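## Task

Put exactly three complete trigger squeezes of spray (trigger pressed fully in, then let go) onto the yellow sign on the cabinet door, with almost all of it landing on the sign. Any surplus on the sign or door costs points, and one whole squeeze too many means failure. Then set the bottle back standing upright in its original spot, so it stays there without the robot's support, release it and move the hand away.

## Robot and tools

Robot: only the right arm and its five-finger hand of a humanoid upper body move. The body stands on a mount past the table's -x edge (edge at x = 0.18 m) and faces about +x, so its right side is toward -y. The right shoulder sits about 0.28 m above the pelvis, 0.14 m toward -y and 0.06 m toward +x; the hand point cannot get more than 0.59 m from it. Spraying works best from roughly 0.1 m in front of the sign, aimed at its centre; landed spray appears as pale drops. Knocking or placing anything off the table fails the scene.

Frames: the scene frame has z = 0 at the table top, +z up, +x away from the robot. Results report the hand point's position (metres) and quaternion (w,x,y,z) in this frame. The hand point is 0.05 m in front of the palm, where index pad and thumb tip meet in a pinch. Its own axes: +z along the straightened fingers (which extend 0.06-0.07 m past it), +y out of the palm, +x across the palm toward the little finger. A wrist bracket on the little-finger side protrudes and can collide.

execute_actions: argument actions is a list holding zero or one item; pictures (true/false) is optional. An empty list just reports the state. An item {"steps": n} with no rows waits n control steps (max 300, each 1/30 s), counted from the previous result, so reply time is included. An item {"rows": [...], "steps": n} runs up to 15 steps, one row per step, the final row repeating if rows run out (default 15 steps).

A row is 14 numbers, each in [-1, 1], in this order: dx, dy, dz, rx, ry, rz, little, ring, middle, index, thumb_bend, thumb_turn, force_limit, speed. The first six are an offset, not a pose: the hand point's target relative to its pose in the most recent result that showed it (before any such result in the scene, or for later calls within the same reply, relative to where the robot is when the action begins), expressed in the hand point's own axes. Every row is taken from that same reference, not from the row before. Scale: 1.0 = 0.6 m of translation or 180 degrees; rx, ry, rz form one rotation vector. All-zero offsets pull the hand back to the reference, so they are not a pause. Each step the command is clipped to within 70 mm and 16 degrees of the measured pose, so large offsets need several actions; check the reported pose and send the remainder.

Hand numbers are absolute targets per motor: fingers +1 straight, -1 curled into the palm; thumb_bend +1 straight, -1 fully bent; thumb_turn +1 beside the palm, -1 across in front of it. A pinch is about index -0.22, thumb_bend -0.75, thumb_turn -0.57. force_limit maps -1..+1 to about 0..10 N at the fingertip (0..15 N for both thumb motors) and only stops closing. speed maps -1..+1 to near zero..full (full travel 0.6 s); use -0.9 or slower for a gentle grip. A motor only starts when its target changes by 0.01 or more, then locks on arrival or at the force limit; resending the same numbers keeps the grip. To loosen, send a target more open than hand_measured. A full wrap grip takes objects 0.035-0.08 m across, with the thumb turned in before contact. Pulling the bottle trigger means closing the index (or more fingers) fully, then reopening it; count each full cycle, since extra squeezes are penalised.

move: argument target is one 14-number row, offsets as above; speed is the path's top speed in m/s (0.002-0.5, default 0.25; rotation capped at twice that in rad/s). The path runs 0.5-10 s in a straight line, does not avoid obstacles, and stops after 10 s even if short. Hand numbers are sent at its start. Its result adds a move: line with the ending (done, off_target, moving, held, fault), the limits that acted (paced = command clipped, held = a check blocked steps, after which the arm may jump fast) and the distance from the target. Faster moves and targets placed deeper past contact hit and press harder.

wait: seconds 0-10; nothing new is commanded. zoom_image: camera is cam_high (504x504) or cam_wrist (616x616 fisheye), region [x0, y0, x1, y1] in pixels from the top-left, at most 504 px per side. show_instructions: no arguments; shows the reference pages. finished_scene: scene number (1 or 2); ends that scene irreversibly, grades it and gives the next task.

Result lines: the state line with pose, Joint positions and torques, hand_measured (position on the target scale), hand_stopped_by (moving, target, force, stalled, fault), hand_load_n (fingertip load, positive pushing open; near zero means the grip is lost), hand_force_limit, hand_speed, and Hand target (where the controller is heading). HELD marks steps where a row was not sent; pose unreachable means a clearance check altered the command. Joint limits (rad): shoulder pitch -1.6..0.5, roll -1.6..0, yaw -1.3..1.3, elbow -1.047..2.094, wrist roll ±1.972, wrist pitch and yaw ±1.614.

Avoid: contact torques reaching the load limits (23 N m for shoulder and elbow joints, only 4.6 N m for wrist pitch and yaw, held weight included), which freeze the arm for 10 s; long heavy holds that overheat motors (warning from 90 C, collapse at 120 C); drops, slips, slams and hard pushes. Finish with the bottle upright where it started, fingers open, hand withdrawn.

Each tool is called after "Emit:" in YAML: its name, and indented under it one key for each argument.

Reference images:

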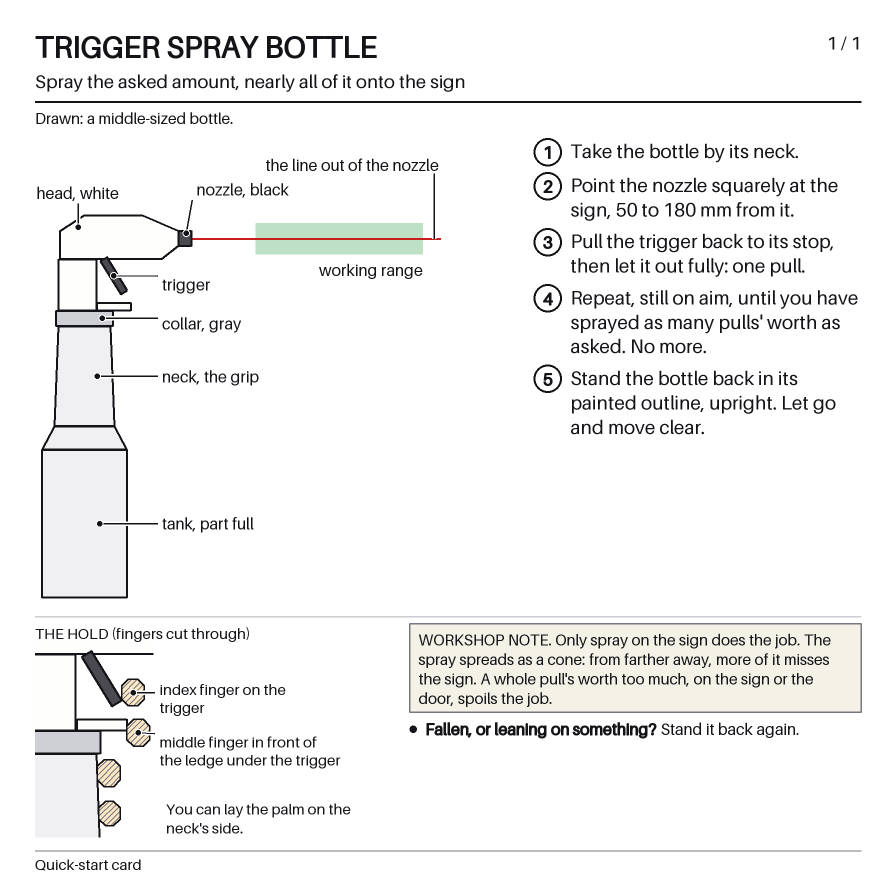

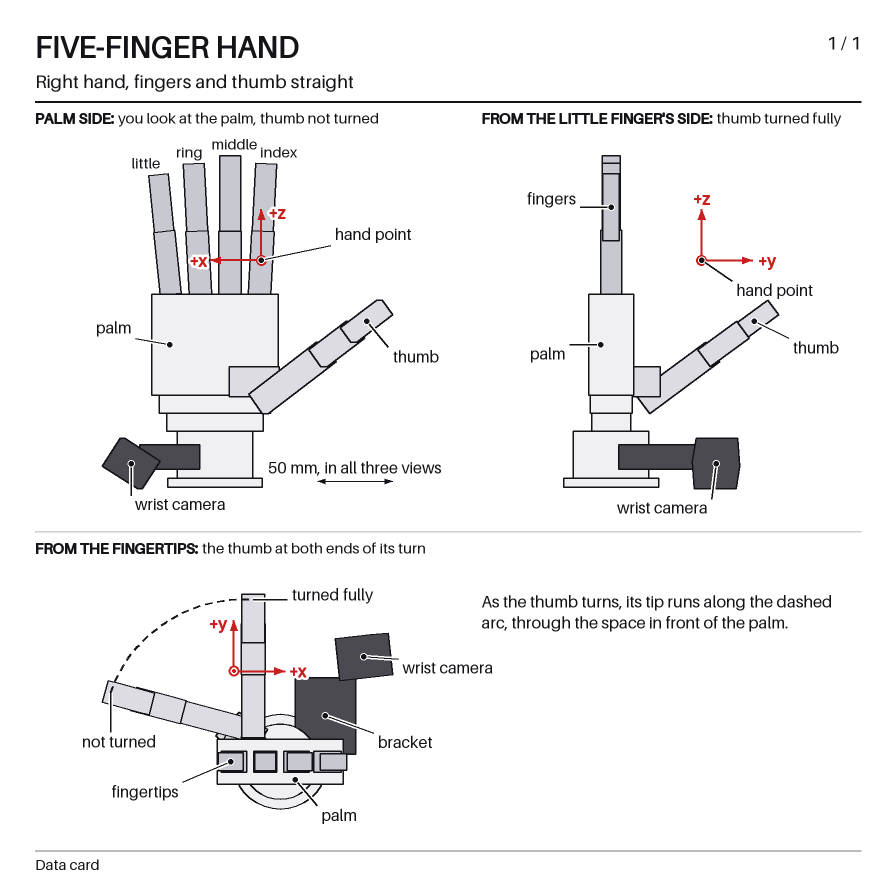

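## Session

Emit:
execute_actions:
  actions: []

Scene clock: 0.00 s of 6300.00 s.
end_effector_position=(+0.2207, -0.3894, +0.1548) hand_measured=(+1.000, +1.000, +1.000, +1.000, +1.000, +1.000) hand_load_n=(+0.0, +0.0, +0.0, +0.0, +0.0, +0.0) hand_stopped_by=(target, target, target, target, target, target) hand_force_limit=0.00 hand_speed=-0.80 end_effector_quat_wxyz=(-0.109, +0.835, -0.422, +0.336)
Joint positions: [ 0.394 -1.051 -0.826 -0.079 -0.937 -0.875  0.66 ]
Joint velocities: [-0.006 -0.015  0.011 -0.005  0.     0.     0.   ]
Joint torques (N m, as the arm reports them, + toward a larger angle): no reading
Hand target: +0.221, -0.389, +0.155; -0.109, +0.835, -0.422, +0.336

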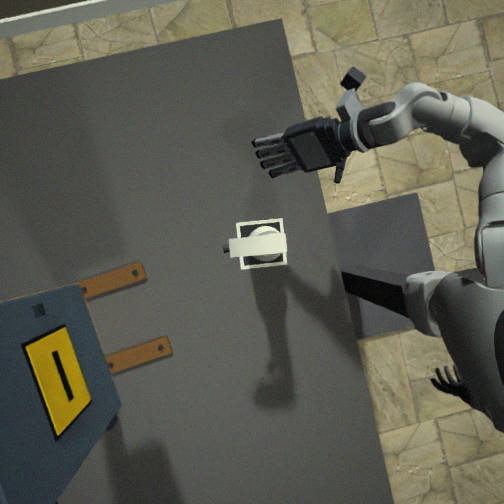

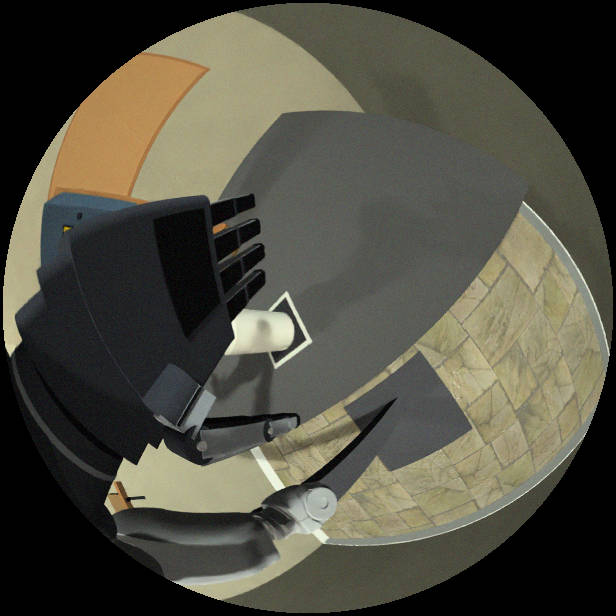

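Emit:
zoom_image:
  camera: "cam_high"
  region: [200, 180, 330, 310]

Emit:
zoom_image:
  camera: "cam_high"
  region: [0, 250, 250, 500]

Region (200, 180, 330, 310) of cam_high's 504x504 image, scaled by 3.877, with more detail than that image has.

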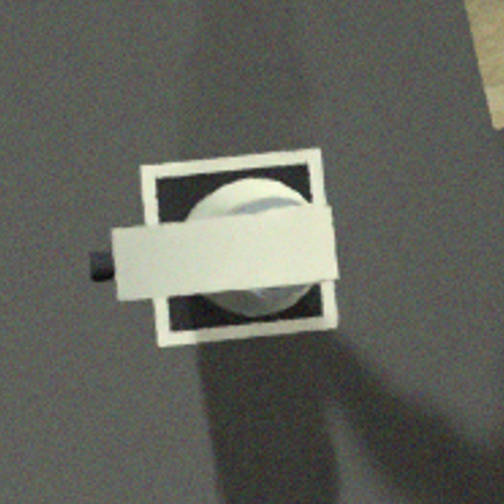

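Region (0, 250, 250, 500) of cam_high's 504x504 image, scaled by 2.016, with more detail than that image has.

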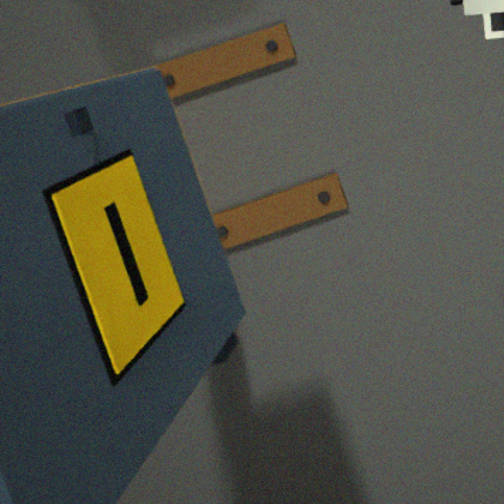

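Emit:
move:
  target: [0.0187, -0.1977, -0.0773, 0.310, -0.138, 0.693, 1, 1, 1, 1, 1, -1, 0, 0.5]
  speed: 0.3

Scene clock: 124.40 s of 6300.00 s.
end_effector_position=(+0.2730, -0.3132, +0.2464) hand_measured=(+1.000, +1.000, +1.000, +1.000, +1.000, -1.000) hand_load_n=(+0.0, +0.0, +0.0, +0.0, +0.0, +0.0) hand_stopped_by=(target, target, target, target, target, target) hand_force_limit=0.00 hand_speed=0.50 end_effector_quat_wxyz=(+0.700, +0.041, +0.712, -0.032)
Joint positions: [ 0.415 -0.479 -0.56   0.005  0.777 -0.279  0.566]
Joint velocities: [-0.003  0.    -0.009 -0.003 -0.008  0.006 -0.001]
Joint torques (N m, as the arm reports them, + toward a larger angle): [ 1.15 -1.95 -2.79 -0.49  0.93 -0.61 -0.13]
Hand target: +0.273, -0.314, +0.247; +0.700, +0.045, +0.712, -0.031
Off the commanded pose: 0.008 m, 2 deg.
After step 90, 117.00 s passed at rest.
move: off_target
camera_calibration (this result's frames):
cam_wrist: T_world_to_cam=[[0.260741, 0.964969, 0.0291316, 0.22291], [-0.49536, 0.107827, 0.86197, -0.0417634], [0.828633, -0.239181, 0.506122, -0.307139], [0, 0, 0, 1]] pos_world=[0.175696, -0.28406, 0.184955]

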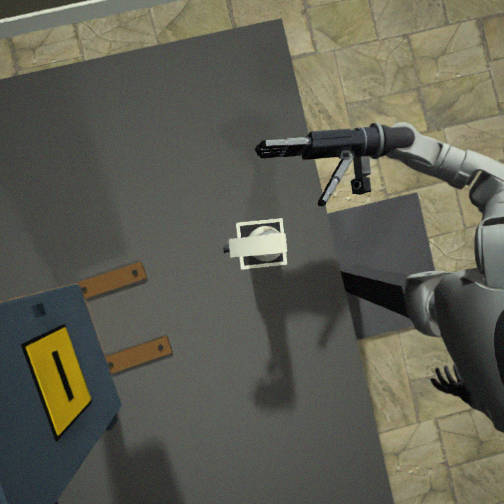

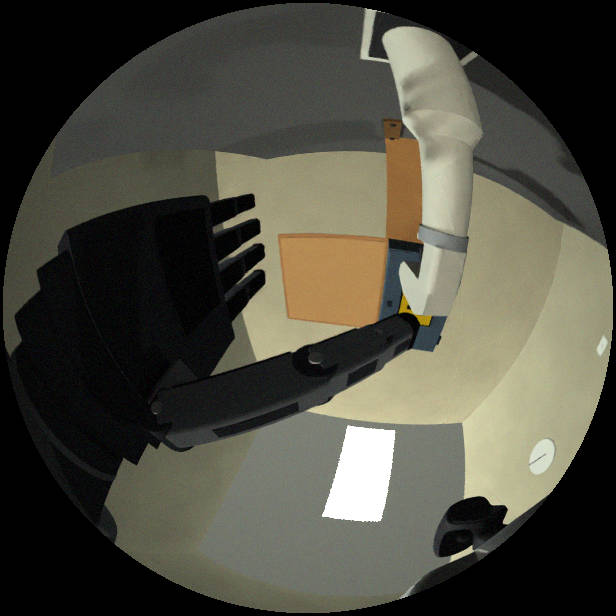

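Emit:
move:
  target: [0.018, 0.105, 0.026, 0.009, 0, 0, 1, 1, 1, 1, 1, -1, 0, 0.5]
  speed: 0.2

Scene clock: 154.27 s of 6300.00 s.
end_effector_position=(+0.2956, -0.2520, +0.2377) hand_measured=(+1.000, +1.000, +1.000, +1.000, +1.000, -1.000) hand_load_n=(+0.0, +0.0, +0.0, +0.0, +0.0, +0.0) hand_stopped_by=(target, target, target, target, target, target) hand_force_limit=0.00 hand_speed=0.50 end_effector_quat_wxyz=(+0.702, +0.051, +0.709, -0.042)
Joint positions: [ 0.418 -0.319 -0.372 -0.247  0.549 -0.25   0.288]
Joint velocities: [ 0.    -0.005 -0.002  0.     0.002  0.    -0.006]
Joint torques (N m, as the arm reports them, + toward a larger angle): [ 0.76 -1.29 -2.03 -0.85  0.63 -0.68 -0.13]
Hand target: +0.296, -0.251, +0.237; +0.701, +0.050, +0.710, -0.042
Off the commanded pose: 0.002 m, 0 deg.
After step 90, 26.07 s passed at rest.
move: done
camera_calibration (this result's frames):
cam_wrist: T_world_to_cam=[[0.287236, 0.957404, 0.0295372, 0.148434], [-0.497746, 0.122843, 0.858579, -0.0242812], [0.818379, -0.261317, 0.511829, -0.310732], [0, 0, 0, 1]] pos_world=[0.199575, -0.220329, 0.175505]

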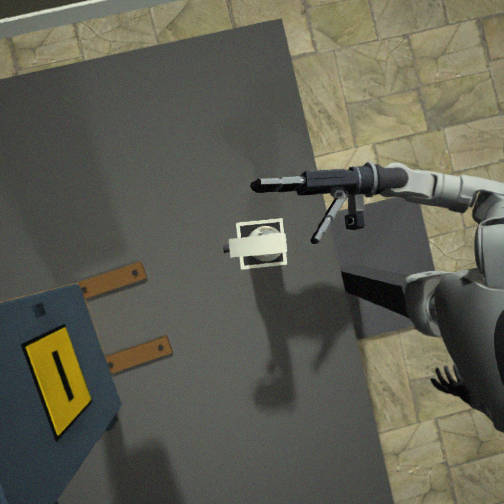

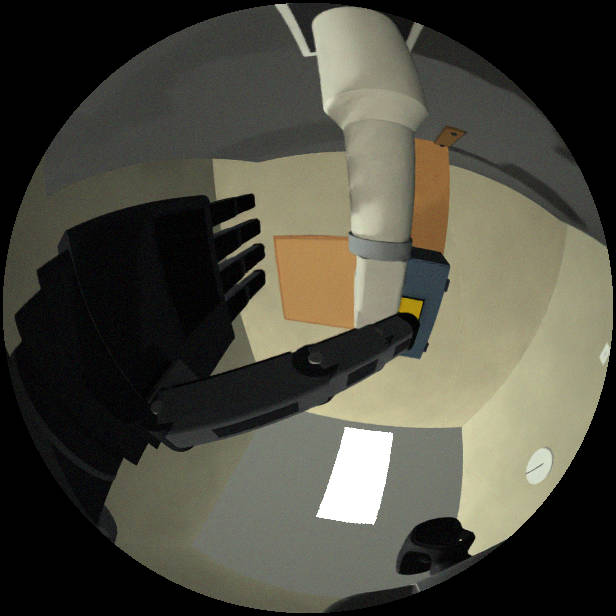

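Emit:
move:
  target: [0.0082, 0.112, 0.1225, 0, 0, 0, 1, 1, 1, 1, 1, -1, 0, 0.5]
  speed: 0.1

Scene clock: 170.27 s of 6300.00 s.
end_effector_position=(+0.3773, -0.1998, +0.2382) hand_measured=(+1.000, +1.000, +1.000, +1.000, +1.000, -1.000) hand_load_n=(+0.0, +0.0, +0.0, +0.0, +0.0, +0.0) hand_stopped_by=(target, target, target, target, target, target) hand_force_limit=0.00 hand_speed=0.50 end_effector_quat_wxyz=(+0.706, +0.047, +0.705, -0.051)
Joint positions: [ 0.085 -0.28  -0.166 -0.253  0.319 -0.043 -0.003]
Joint velocities: [-0.003  0.008  0.    -0.003  0.012  0.    -0.006]
Joint torques (N m, as the arm reports them, + toward a larger angle): [-1.46 -1.04 -1.26 -0.91  0.58 -0.7  -0.04]
Hand target: +0.377, -0.199, +0.236; +0.704, +0.046, +0.707, -0.051
Off the commanded pose: 0.007 m, 1 deg.
After step 90, 11.67 s passed at rest.
move: off_target
camera_calibration (this result's frames):
cam_wrist: T_world_to_cam=[[0.294067, 0.955679, 0.0142327, 0.0756793], [-0.505189, 0.142774, 0.851117, 0.0180213], [0.811362, -0.257476, 0.524784, -0.363873], [0, 0, 0, 1]] pos_world=[0.282082, -0.168587, 0.174539]

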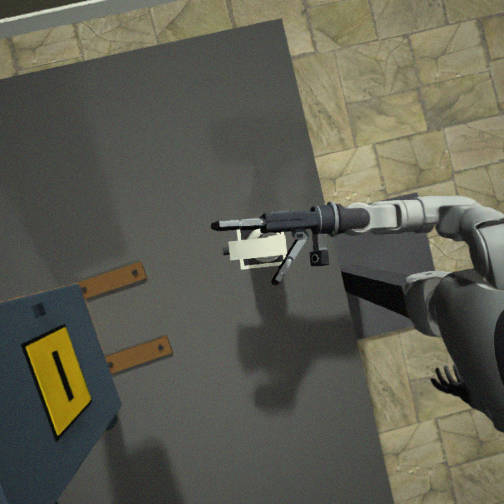

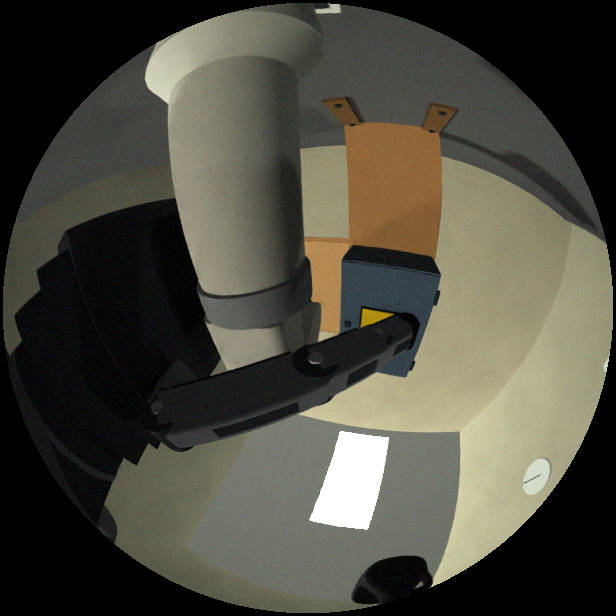

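Emit:
zoom_image:
  camera: "cam_high"
  region: [190, 180, 350, 300]

Region (190, 180, 350, 300) of cam_high's 504x504 image, scaled by 3.150, with more detail than that image has; it fills the top 378 rows of this view, and the rest is white.

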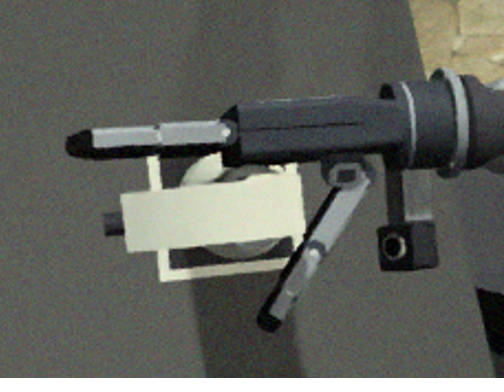

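Emit:
move:
  target: [0.009, 0.008, -0.006, 0, 0, 0, 1, 1, 1, 1, 1, -1, 0, 0.5]
  speed: 0.05

Scene clock: 205.73 s of 6300.00 s.
end_effector_position=(+0.3749, -0.1957, +0.2345) hand_measured=(+1.000, +1.000, +1.000, +1.000, +1.000, -1.000) hand_load_n=(+0.0, +0.0, +0.0, +0.0, +0.0, +0.0) hand_stopped_by=(target, target, target, target, target, target) hand_force_limit=0.00 hand_speed=0.50 end_effector_quat_wxyz=(+0.707, +0.048, +0.703, -0.051)
Joint positions: [ 0.094 -0.261 -0.149 -0.24   0.299 -0.075 -0.007]
Joint velocities: [ 0.011 -0.002  0.     0.006  0.008 -0.001  0.   ]
Joint torques (N m, as the arm reports them, + toward a larger angle): [-1.28 -0.91 -1.18 -0.83  0.47 -0.83 -0.04]
Hand target: +0.375, -0.194, +0.233; +0.706, +0.047, +0.705, -0.050
Off the commanded pose: 0.002 m, 0 deg.
After step 90, 31.77 s passed at rest.
move: done
camera_calibration (this result's frames):
cam_wrist: T_world_to_cam=[[0.294941, 0.95538, 0.0161042, 0.071662], [-0.508099, 0.14254, 0.849422, 0.0208423], [0.809225, -0.258712, 0.527468, -0.358987], [0, 0, 0, 1]] pos_world=[0.279955, -0.16431, 0.170496]

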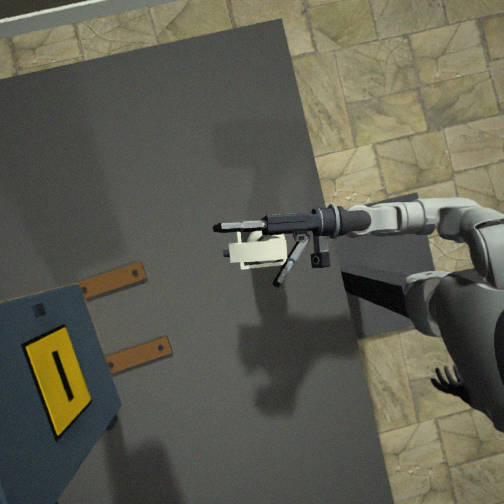

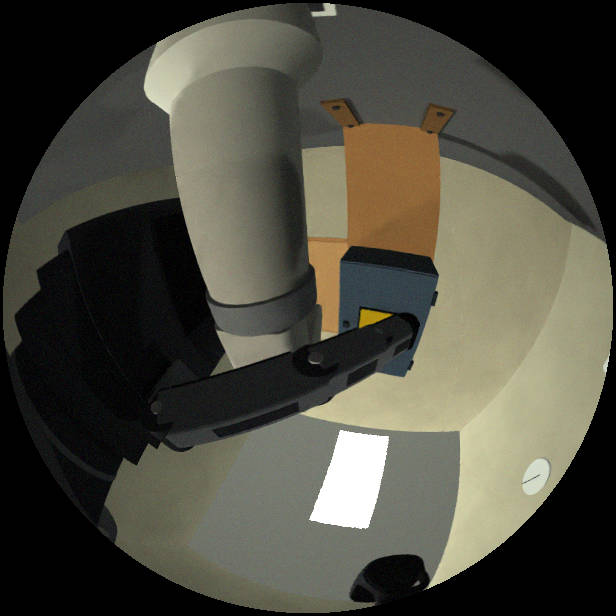

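Emit:
move:
  target: [0, -0.004, 0, 0, 0, 0, -1, -1, -1, 0.6, -1, -1, 0.4, -0.3]
  speed: 0.05

Scene clock: 210.57 s of 6300.00 s.
end_effector_position=(+0.3746, -0.1985, +0.2346) hand_measured=(-0.628, -0.586, -0.230, +0.600, +0.162, -1.000) hand_load_n=(+5.0, +8.5, +9.5, +0.0, +10.0, +8.5) hand_stopped_by=(force, force, force, target, force, target) hand_force_limit=0.40 hand_speed=-0.30 end_effector_quat_wxyz=(+0.707, +0.047, +0.703, -0.053)
Joint positions: [ 0.094 -0.264 -0.161 -0.236  0.3   -0.076  0.002]
Joint velocities: [ 0.005  0.012 -0.005  0.     0.002  0.     0.   ]
Joint torques (N m, as the arm reports them, + toward a larger angle): [-1.42 -1.05 -1.5  -0.88  0.66 -0.74  0.1 ]
Hand target: +0.375, -0.198, +0.234; +0.707, +0.048, +0.704, -0.051
Off the commanded pose: 0.000 m, 0 deg.
After step 90, 0.17 s passed at rest.
move: done
camera_calibration (this result's frames):
cam_wrist: T_world_to_cam=[[0.296988, 0.954808, 0.0118416, 0.0745941], [-0.507907, 0.147456, 0.848697, 0.0221111], [0.808597, -0.258067, 0.528746, -0.359478], [0, 0, 0, 1]] pos_world=[0.279749, -0.167253, 0.170424]

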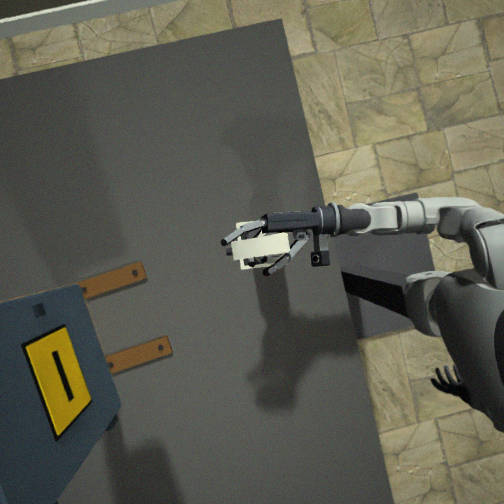

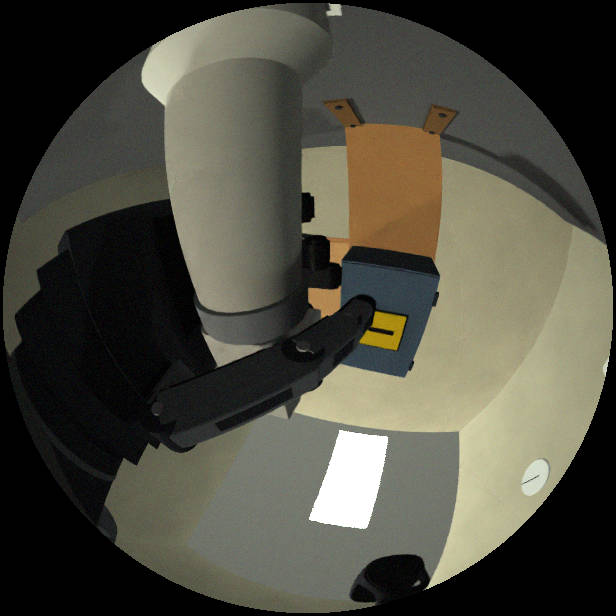

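Emit:
zoom_image:
  camera: "cam_high"
  region: [190, 180, 350, 300]

Region (190, 180, 350, 300) of cam_high's 504x504 image, scaled by 3.150, with more detail than that image has; it fills the top 378 rows of this view, and the rest is white.

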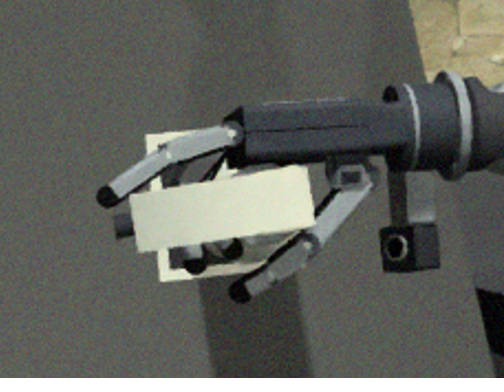

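Emit:
move:
  target: [-0.280, 0.127, 0.144, -0.057, 0, 0, -1, -1, -1, 0.6, -1, -1, 0.4, -0.3]
  speed: 0.15

Scene clock: 233.33 s of 6300.00 s.
end_effector_position=(+0.4669, -0.1480, +0.4056) hand_measured=(-0.628, -0.586, -0.230, +0.600, +0.162, -1.000) hand_load_n=(+5.5, +8.5, +9.5, +0.0, +10.0, +8.0) hand_stopped_by=(force, force, force, target, force, target) hand_force_limit=0.40 hand_speed=-0.30 end_effector_quat_wxyz=(+0.711, -0.014, +0.703, -0.014)
Joint positions: [-0.717 -0.584 -0.229 -0.475  0.696  0.951 -0.276]
Joint velocities: [-0.002  0.002 -0.009 -0.005 -0.003  0.     0.   ]
Joint torques (N m, as the arm reports them, + toward a larger angle): [-5.99 -1.86 -2.4  -0.49  0.59 -1.07 -0.06]
Hand target: +0.467, -0.148, +0.405; +0.710, -0.013, +0.704, -0.013
Off the commanded pose: 0.015 m, 3 deg.
After step 90, 17.87 s passed at rest.
move: off_target
camera_calibration (this result's frames):
cam_wrist: T_world_to_cam=[[0.158283, 0.987216, -0.0187451, 0.0788338], [-0.527504, 0.100594, 0.843576, -0.079345], [0.834677, -0.123636, 0.536683, -0.50701], [0, 0, 0, 1]] pos_world=[0.368857, -0.132529, 0.340515]

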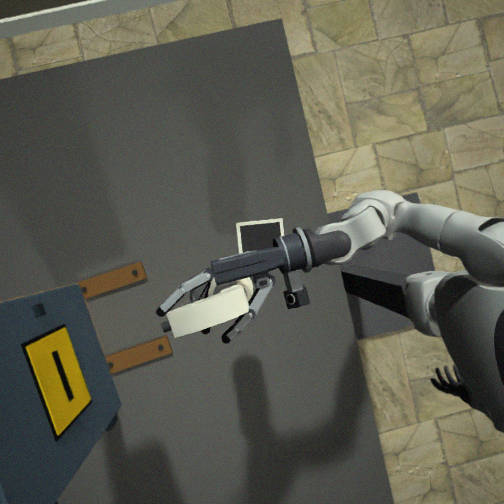

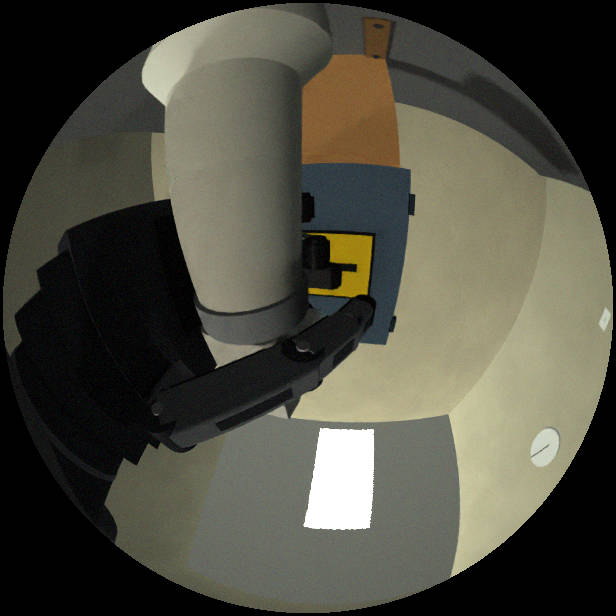

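Emit:
move:
  target: [-0.012, 0.036, 0.05, 0, 0, 0, -1, -1, -1, 0.6, -1, -1, 0.4, -0.3]
  speed: 0.08

Scene clock: 250.73 s of 6300.00 s.
end_effector_position=(+0.4958, -0.1277, +0.4149) hand_measured=(-0.628, -0.586, -0.230, +0.600, +0.162, -1.000) hand_load_n=(+5.5, +8.5, +9.5, +0.0, +10.0, +8.0) hand_stopped_by=(force, force, force, target, force, target) hand_force_limit=0.40 hand_speed=-0.30 end_effector_quat_wxyz=(+0.712, -0.014, +0.702, -0.014)
Joint positions: [-0.879 -0.539 -0.112 -0.315  0.63   0.912 -0.312]
Joint velocities: [-0.006  0.     0.006  0.     0.009  0.     0.   ]
Joint torques (N m, as the arm reports them, + toward a larger angle): [-6.94 -1.63 -2.16 -0.51  0.34 -1.18 -0.12]
Hand target: +0.496, -0.128, +0.414; +0.712, -0.013, +0.702, -0.017
Off the commanded pose: 0.003 m, 0 deg.
After step 90, 13.60 s passed at rest.
move: done
camera_calibration (this result's frames):
cam_wrist: T_world_to_cam=[[0.159399, 0.987053, -0.0178424, 0.0534769], [-0.530364, 0.100864, 0.841748, -0.0717236], [0.83265, -0.124711, 0.539575, -0.533911], [0, 0, 0, 1]] pos_world=[0.397998, -0.112135, 0.349413]

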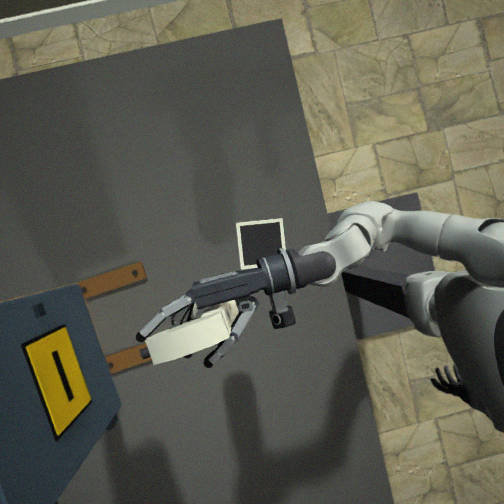

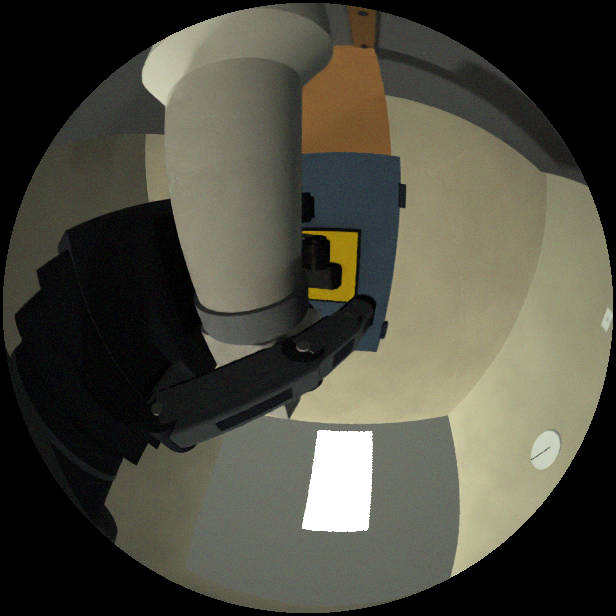

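Emit:
move:
  target: [0, 0, 0, 0, 0, 0, -1, -1, -1, -1, -1, -1, 0.8, -0.3]
  speed: 0.05

Scene clock: 262.53 s of 6300.00 s.
end_effector_position=(+0.4958, -0.1277, +0.4149) hand_measured=(-0.628, -0.586, -0.230, -0.652, +0.162, -1.000) hand_load_n=(+6.5, +6.0, +5.0, +10.5, +10.5, +7.5) hand_stopped_by=(force, force, force, force, force, target) hand_force_limit=0.80 hand_speed=-0.30 end_effector_quat_wxyz=(+0.712, -0.014, +0.702, -0.014)
Joint positions: [-0.879 -0.539 -0.112 -0.315  0.63   0.912 -0.312]
Joint velocities: [-0.009 -0.017  0.006 -0.008  0.005  0.     0.   ]
Joint torques (N m, as the arm reports them, + toward a larger angle): [-6.94 -1.66 -2.28 -0.53  0.53 -1.09 -0.03]
Hand target: +0.496, -0.128, +0.415; +0.712, -0.014, +0.702, -0.014
Off the commanded pose: 0.000 m, 0 deg.
After step 90, 7.43 s passed at rest.
move: done
camera_calibration (this result's frames):
cam_wrist: T_world_to_cam=[[0.159418, 0.98705, -0.0178413, 0.0534722], [-0.530341, 0.10087, 0.841762, -0.07173], [0.832661, -0.12473, 0.539553, -0.533912], [0, 0, 0, 1]] pos_world=[0.398002, -0.112139, 0.349407]

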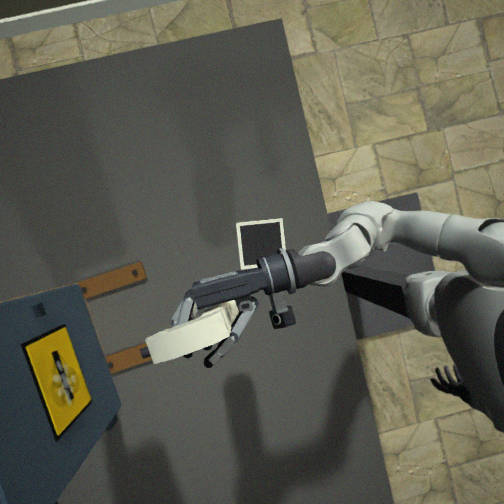

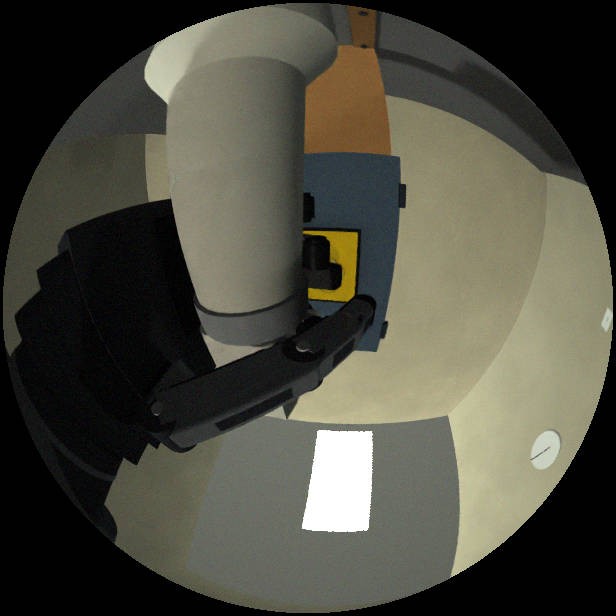

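Emit:
move:
  target: [0, 0, 0, 0, 0, 0, -1, -1, -1, -0.95, -1, -1, 1.0, -0.3]
  speed: 0.05

Emit:
zoom_image:
  camera: "cam_high"
  region: [0, 300, 170, 450]

Scene clock: 268.20 s of 6300.00 s.
end_effector_position=(+0.4958, -0.1277, +0.4149) hand_measured=(-0.628, -0.586, -0.230, -0.652, +0.162, -1.000) hand_load_n=(+6.5, +6.0, +5.0, +10.5, +10.5, +7.5) hand_stopped_by=(force, force, force, force, force, target) hand_force_limit=1.00 hand_speed=-0.30 end_effector_quat_wxyz=(+0.712, -0.014, +0.702, -0.014)
Joint positions: [-0.879 -0.539 -0.112 -0.315  0.63   0.912 -0.312]
Joint velocities: [-0.005  0.002  0.003 -0.015  0.005  0.     0.   ]
Joint torques (N m, as the arm reports them, + toward a larger angle): [-6.97 -1.65 -2.34 -0.59  0.49 -1.1  -0.03]
Hand target: +0.496, -0.128, +0.415; +0.712, -0.014, +0.702, -0.014
Off the commanded pose: 0.000 m, 0 deg.
After step 90, 1.97 s passed at rest.
move: done
camera_calibration (this result's frames):
cam_wrist: T_world_to_cam=[[0.159418, 0.98705, -0.0178412, 0.0534722], [-0.530341, 0.10087, 0.841762, -0.0717301], [0.832661, -0.12473, 0.539553, -0.533912], [0, 0, 0, 1]] pos_world=[0.398002, -0.112139, 0.349407]

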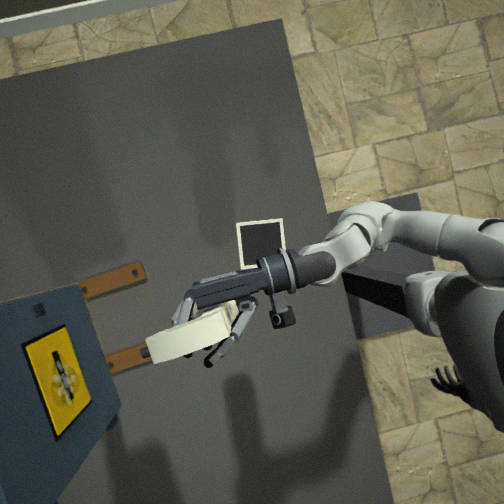

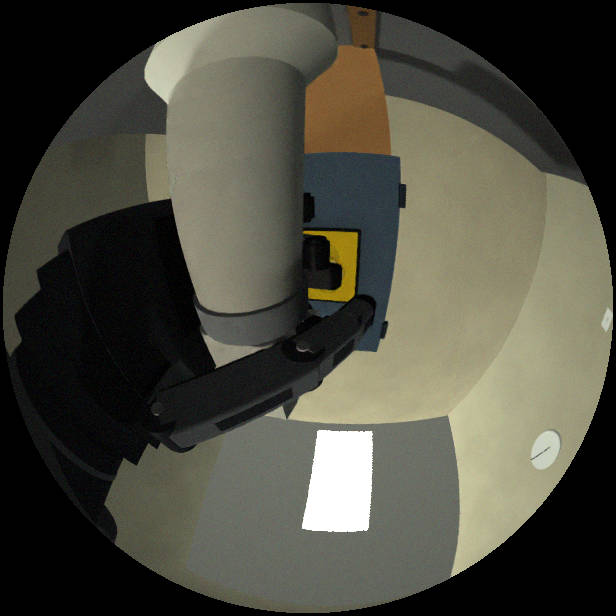

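Region (0, 300, 170, 450) of cam_high's 504x504 image, scaled by 2.965, with more detail than that image has; it fills the top 445 rows of this view, and the rest is white.

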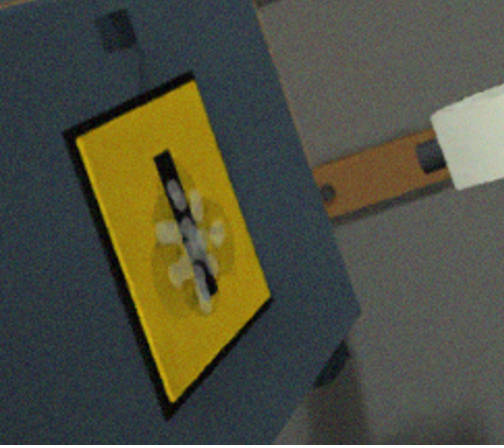

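Emit:
move:
  target: [0, 0, 0, 0, 0, 0, -1, -1, -1, 0.6, -1, -1, 1.0, 0.0]
  speed: 0.05

Emit:
execute_actions:
  actions:
    - {"rows": [[0, 0, 0, 0, 0, 0, -1, -1, -1, -1, -1, -1, 1.0, -0.3]], "steps": 15}
  pictures: false

Emit:
execute_actions:
  actions:
    - {"rows": [[0, 0, 0, 0, 0, 0, -1, -1, -1, -1, -1, -1, 1.0, -0.3]], "steps": 15}
  pictures: false

Emit:
execute_actions:
  actions:
    - {"rows": [[0, 0, 0, 0, 0, 0, -1, -1, -1, -1, -1, -1, 1.0, -0.3]], "steps": 15}
  pictures: false

Scene clock: 279.03 s of 6300.00 s.
end_effector_position=(+0.4958, -0.1277, +0.4149) hand_measured=(-0.628, -0.586, -0.230, +0.600, +0.162, -1.000) hand_load_n=(+4.0, +6.5, +6.0, +0.0, +10.5, +8.5) hand_stopped_by=(force, force, force, target, force, target) hand_force_limit=1.00 hand_speed=0.00 end_effector_quat_wxyz=(+0.712, -0.014, +0.702, -0.014)
Joint positions: [-0.879 -0.539 -0.112 -0.315  0.63   0.912 -0.312]
Joint velocities: [ 0.    -0.011 -0.005  0.002 -0.002  0.     0.   ]
Joint torques (N m, as the arm reports them, + toward a larger angle): [-6.88 -1.62 -2.33 -0.73  0.4  -1.11 -0.03]
Hand target: +0.496, -0.128, +0.415; +0.712, -0.014, +0.702, -0.014
Off the commanded pose: 0.000 m, 0 deg.
After step 90, 6.80 s passed at rest.
move: done
camera_calibration (this result's frames):
cam_wrist: T_world_to_cam=[[0.159418, 0.98705, -0.0178453, 0.0534737], [-0.530333, 0.100873, 0.841767, -0.0717331], [0.832666, -0.124729, 0.539546, -0.53391], [0, 0, 0, 1]] pos_world=[0.398002, -0.112139, 0.349406]

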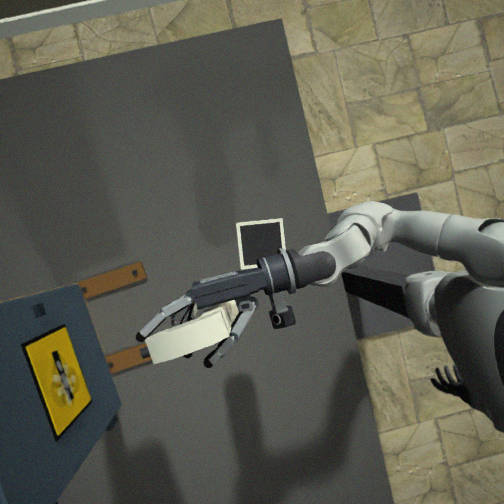

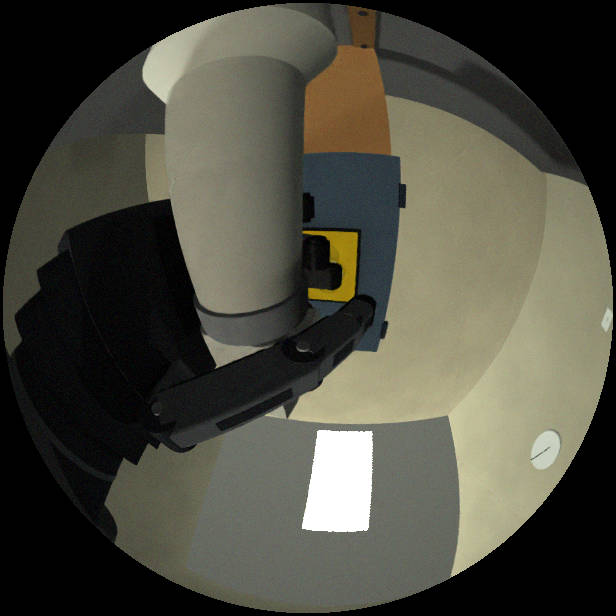

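Scene clock: 279.53 s of 6300.00 s.
end_effector_position=(+0.4958, -0.1277, +0.4149) hand_measured=(-0.628, -0.586, -0.230, +0.138, +0.162, -1.000) hand_load_n=(+4.0, +6.5, +6.0, +0.0, +10.5, +8.5) hand_stopped_by=(force, force, force, moving, force, target) hand_force_limit=1.00 hand_speed=-0.30 end_effector_quat_wxyz=(+0.712, -0.014, +0.702, -0.014)
Joint positions: [-0.879 -0.539 -0.112 -0.315  0.63   0.912 -0.312]
Joint velocities: [ 0.005  0.002  0.009  0.    -0.005  0.     0.   ]
Joint torques (N m, as the arm reports them, + toward a larger angle): [-6.91 -1.64 -2.3  -0.68  0.44 -1.09 -0.02]
Hand target: +0.496, -0.128, +0.415; +0.712, -0.014, +0.702, -0.014
Off the commanded pose: 0.000 m, 0 deg.
Steps of this call (steps 1 to 15: all 15 steps of this action). Readings (end_effector_position | what the end effector reports):
1: (+0.4958, -0.1277, +0.4149) | hand_measured=(-0.628, -0.586, -0.230, +0.600, +0.162, -1.000) hand_load_n=(+4.0, +6.5, +6.0, +0.0, +10.5, +8.5) hand_stopped_by=(force, force, force, moving, force, target) hand_force_limit=1.00 hand_speed=-0.30
2: (+0.4958, -0.1277, +0.4149) | hand_measured=(-0.628, -0.586, -0.230, +0.600, +0.162, -1.000) hand_load_n=(+4.0, +6.5, +6.0, +0.0, +10.5, +8.5) hand_stopped_by=(force, force, force, moving, force, target) hand_force_limit=1.00 hand_speed=-0.30
4: (+0.4958, -0.1277, +0.4149) | hand_measured=(-0.628, -0.586, -0.230, +0.564, +0.162, -1.000) hand_load_n=(+4.0, +6.5, +6.0, +0.0, +10.5, +8.5) hand_stopped_by=(force, force, force, moving, force, target) hand_force_limit=1.00 hand_speed=-0.30
8: (+0.4958, -0.1277, +0.4149) | hand_measured=(-0.628, -0.586, -0.230, +0.410, +0.162, -1.000) hand_load_n=(+4.0, +6.5, +6.0, +0.0, +10.5, +8.5) hand_stopped_by=(force, force, force, moving, force, target) hand_force_limit=1.00 hand_speed=-0.30
15: the state above

Scene clock: 280.03 s of 6300.00 s.
end_effector_position=(+0.4958, -0.1277, +0.4149) hand_measured=(-0.628, -0.586, -0.230, -0.446, +0.162, -1.000) hand_load_n=(+4.5, +6.5, +6.0, +1.5, +10.5, +8.5) hand_stopped_by=(force, force, force, moving, force, target) hand_force_limit=1.00 hand_speed=-0.30 end_effector_quat_wxyz=(+0.712, -0.014, +0.702, -0.014)
Joint positions: [-0.879 -0.539 -0.112 -0.315  0.63   0.912 -0.312]
Joint velocities: [ 0.005 -0.005  0.003 -0.003 -0.009  0.     0.   ]
Joint torques (N m, as the arm reports them, + toward a larger angle): [-6.87 -1.68 -2.34 -0.65  0.5  -1.1  -0.01]
Hand target: +0.496, -0.128, +0.415; +0.712, -0.014, +0.702, -0.014
Off the commanded pose: 0.000 m, 0 deg.
Steps of this call (steps 1 to 15: all 15 steps of this action). Readings (end_effector_position | what the end effector reports):
1: (+0.4958, -0.1277, +0.4149) | hand_measured=(-0.628, -0.586, -0.230, +0.098, +0.162, -1.000) hand_load_n=(+4.0, +6.5, +6.0, +0.0, +10.5, +8.5) hand_stopped_by=(force, force, force, moving, force, target) hand_force_limit=1.00 hand_speed=-0.30
2: (+0.4958, -0.1277, +0.4149) | hand_measured=(-0.628, -0.586, -0.230, +0.060, +0.162, -1.000) hand_load_n=(+4.0, +6.5, +6.0, +0.0, +10.5, +8.5) hand_stopped_by=(force, force, force, moving, force, target) hand_force_limit=1.00 hand_speed=-0.30
4: (+0.4958, -0.1277, +0.4149) | hand_measured=(-0.628, -0.586, -0.230, -0.018, +0.162, -1.000) hand_load_n=(+4.0, +6.5, +6.0, +0.0, +10.5, +8.5) hand_stopped_by=(force, force, force, moving, force, target) hand_force_limit=1.00 hand_speed=-0.30
8: (+0.4958, -0.1277, +0.4149) | hand_measured=(-0.628, -0.586, -0.230, -0.174, +0.162, -1.000) hand_load_n=(+4.0, +6.5, +6.0, +0.0, +10.5, +8.5) hand_stopped_by=(force, force, force, moving, force, target) hand_force_limit=1.00 hand_speed=-0.30
15: the state above

Scene clock: 280.53 s of 6300.00 s.
end_effector_position=(+0.4958, -0.1277, +0.4149) hand_measured=(-0.628, -0.586, -0.230, -0.656, +0.162, -1.000) hand_load_n=(+6.5, +6.0, +5.0, +10.5, +10.5, +7.5) hand_stopped_by=(force, force, force, force, force, target) hand_force_limit=1.00 hand_speed=-0.30 end_effector_quat_wxyz=(+0.712, -0.014, +0.702, -0.014)
Joint positions: [-0.879 -0.539 -0.112 -0.315  0.63   0.912 -0.312]
Joint velocities: [ 0.     0.     0.002  0.003 -0.005  0.     0.   ]
Joint torques (N m, as the arm reports them, + toward a larger angle): [-6.84 -1.69 -2.36 -0.61  0.49 -1.09 -0.04]
Hand target: +0.496, -0.128, +0.415; +0.712, -0.014, +0.702, -0.014
Off the commanded pose: 0.000 m, 0 deg.
Steps of this call (steps 1 to 15: all 15 steps of this action). Readings (end_effector_position | what the end effector reports):
1: (+0.4958, -0.1277, +0.4149) | hand_measured=(-0.628, -0.586, -0.230, -0.484, +0.162, -1.000) hand_load_n=(+4.5, +6.5, +6.0, +1.5, +10.5, +8.5) hand_stopped_by=(force, force, force, moving, force, target) hand_force_limit=1.00 hand_speed=-0.30
2: (+0.4958, -0.1277, +0.4149) | hand_measured=(-0.628, -0.586, -0.230, -0.524, +0.162, -1.000) hand_load_n=(+4.5, +6.5, +6.0, +2.0, +10.5, +8.5) hand_stopped_by=(force, force, force, moving, force, target) hand_force_limit=1.00 hand_speed=-0.30
4: (+0.4958, -0.1277, +0.4149) | hand_measured=(-0.628, -0.586, -0.230, -0.600, +0.162, -1.000) hand_load_n=(+4.5, +6.5, +6.0, +3.5, +10.0, +8.5) hand_stopped_by=(force, force, force, moving, force, target) hand_force_limit=1.00 hand_speed=-0.30
8: (+0.4958, -0.1277, +0.4149) | hand_measured=(-0.628, -0.586, -0.230, -0.656, +0.162, -1.000) hand_load_n=(+7.0, +6.0, +5.0, +10.5, +10.5, +7.5) hand_stopped_by=(force, force, force, force, force, target) hand_force_limit=1.00 hand_speed=-0.30
15: the state above


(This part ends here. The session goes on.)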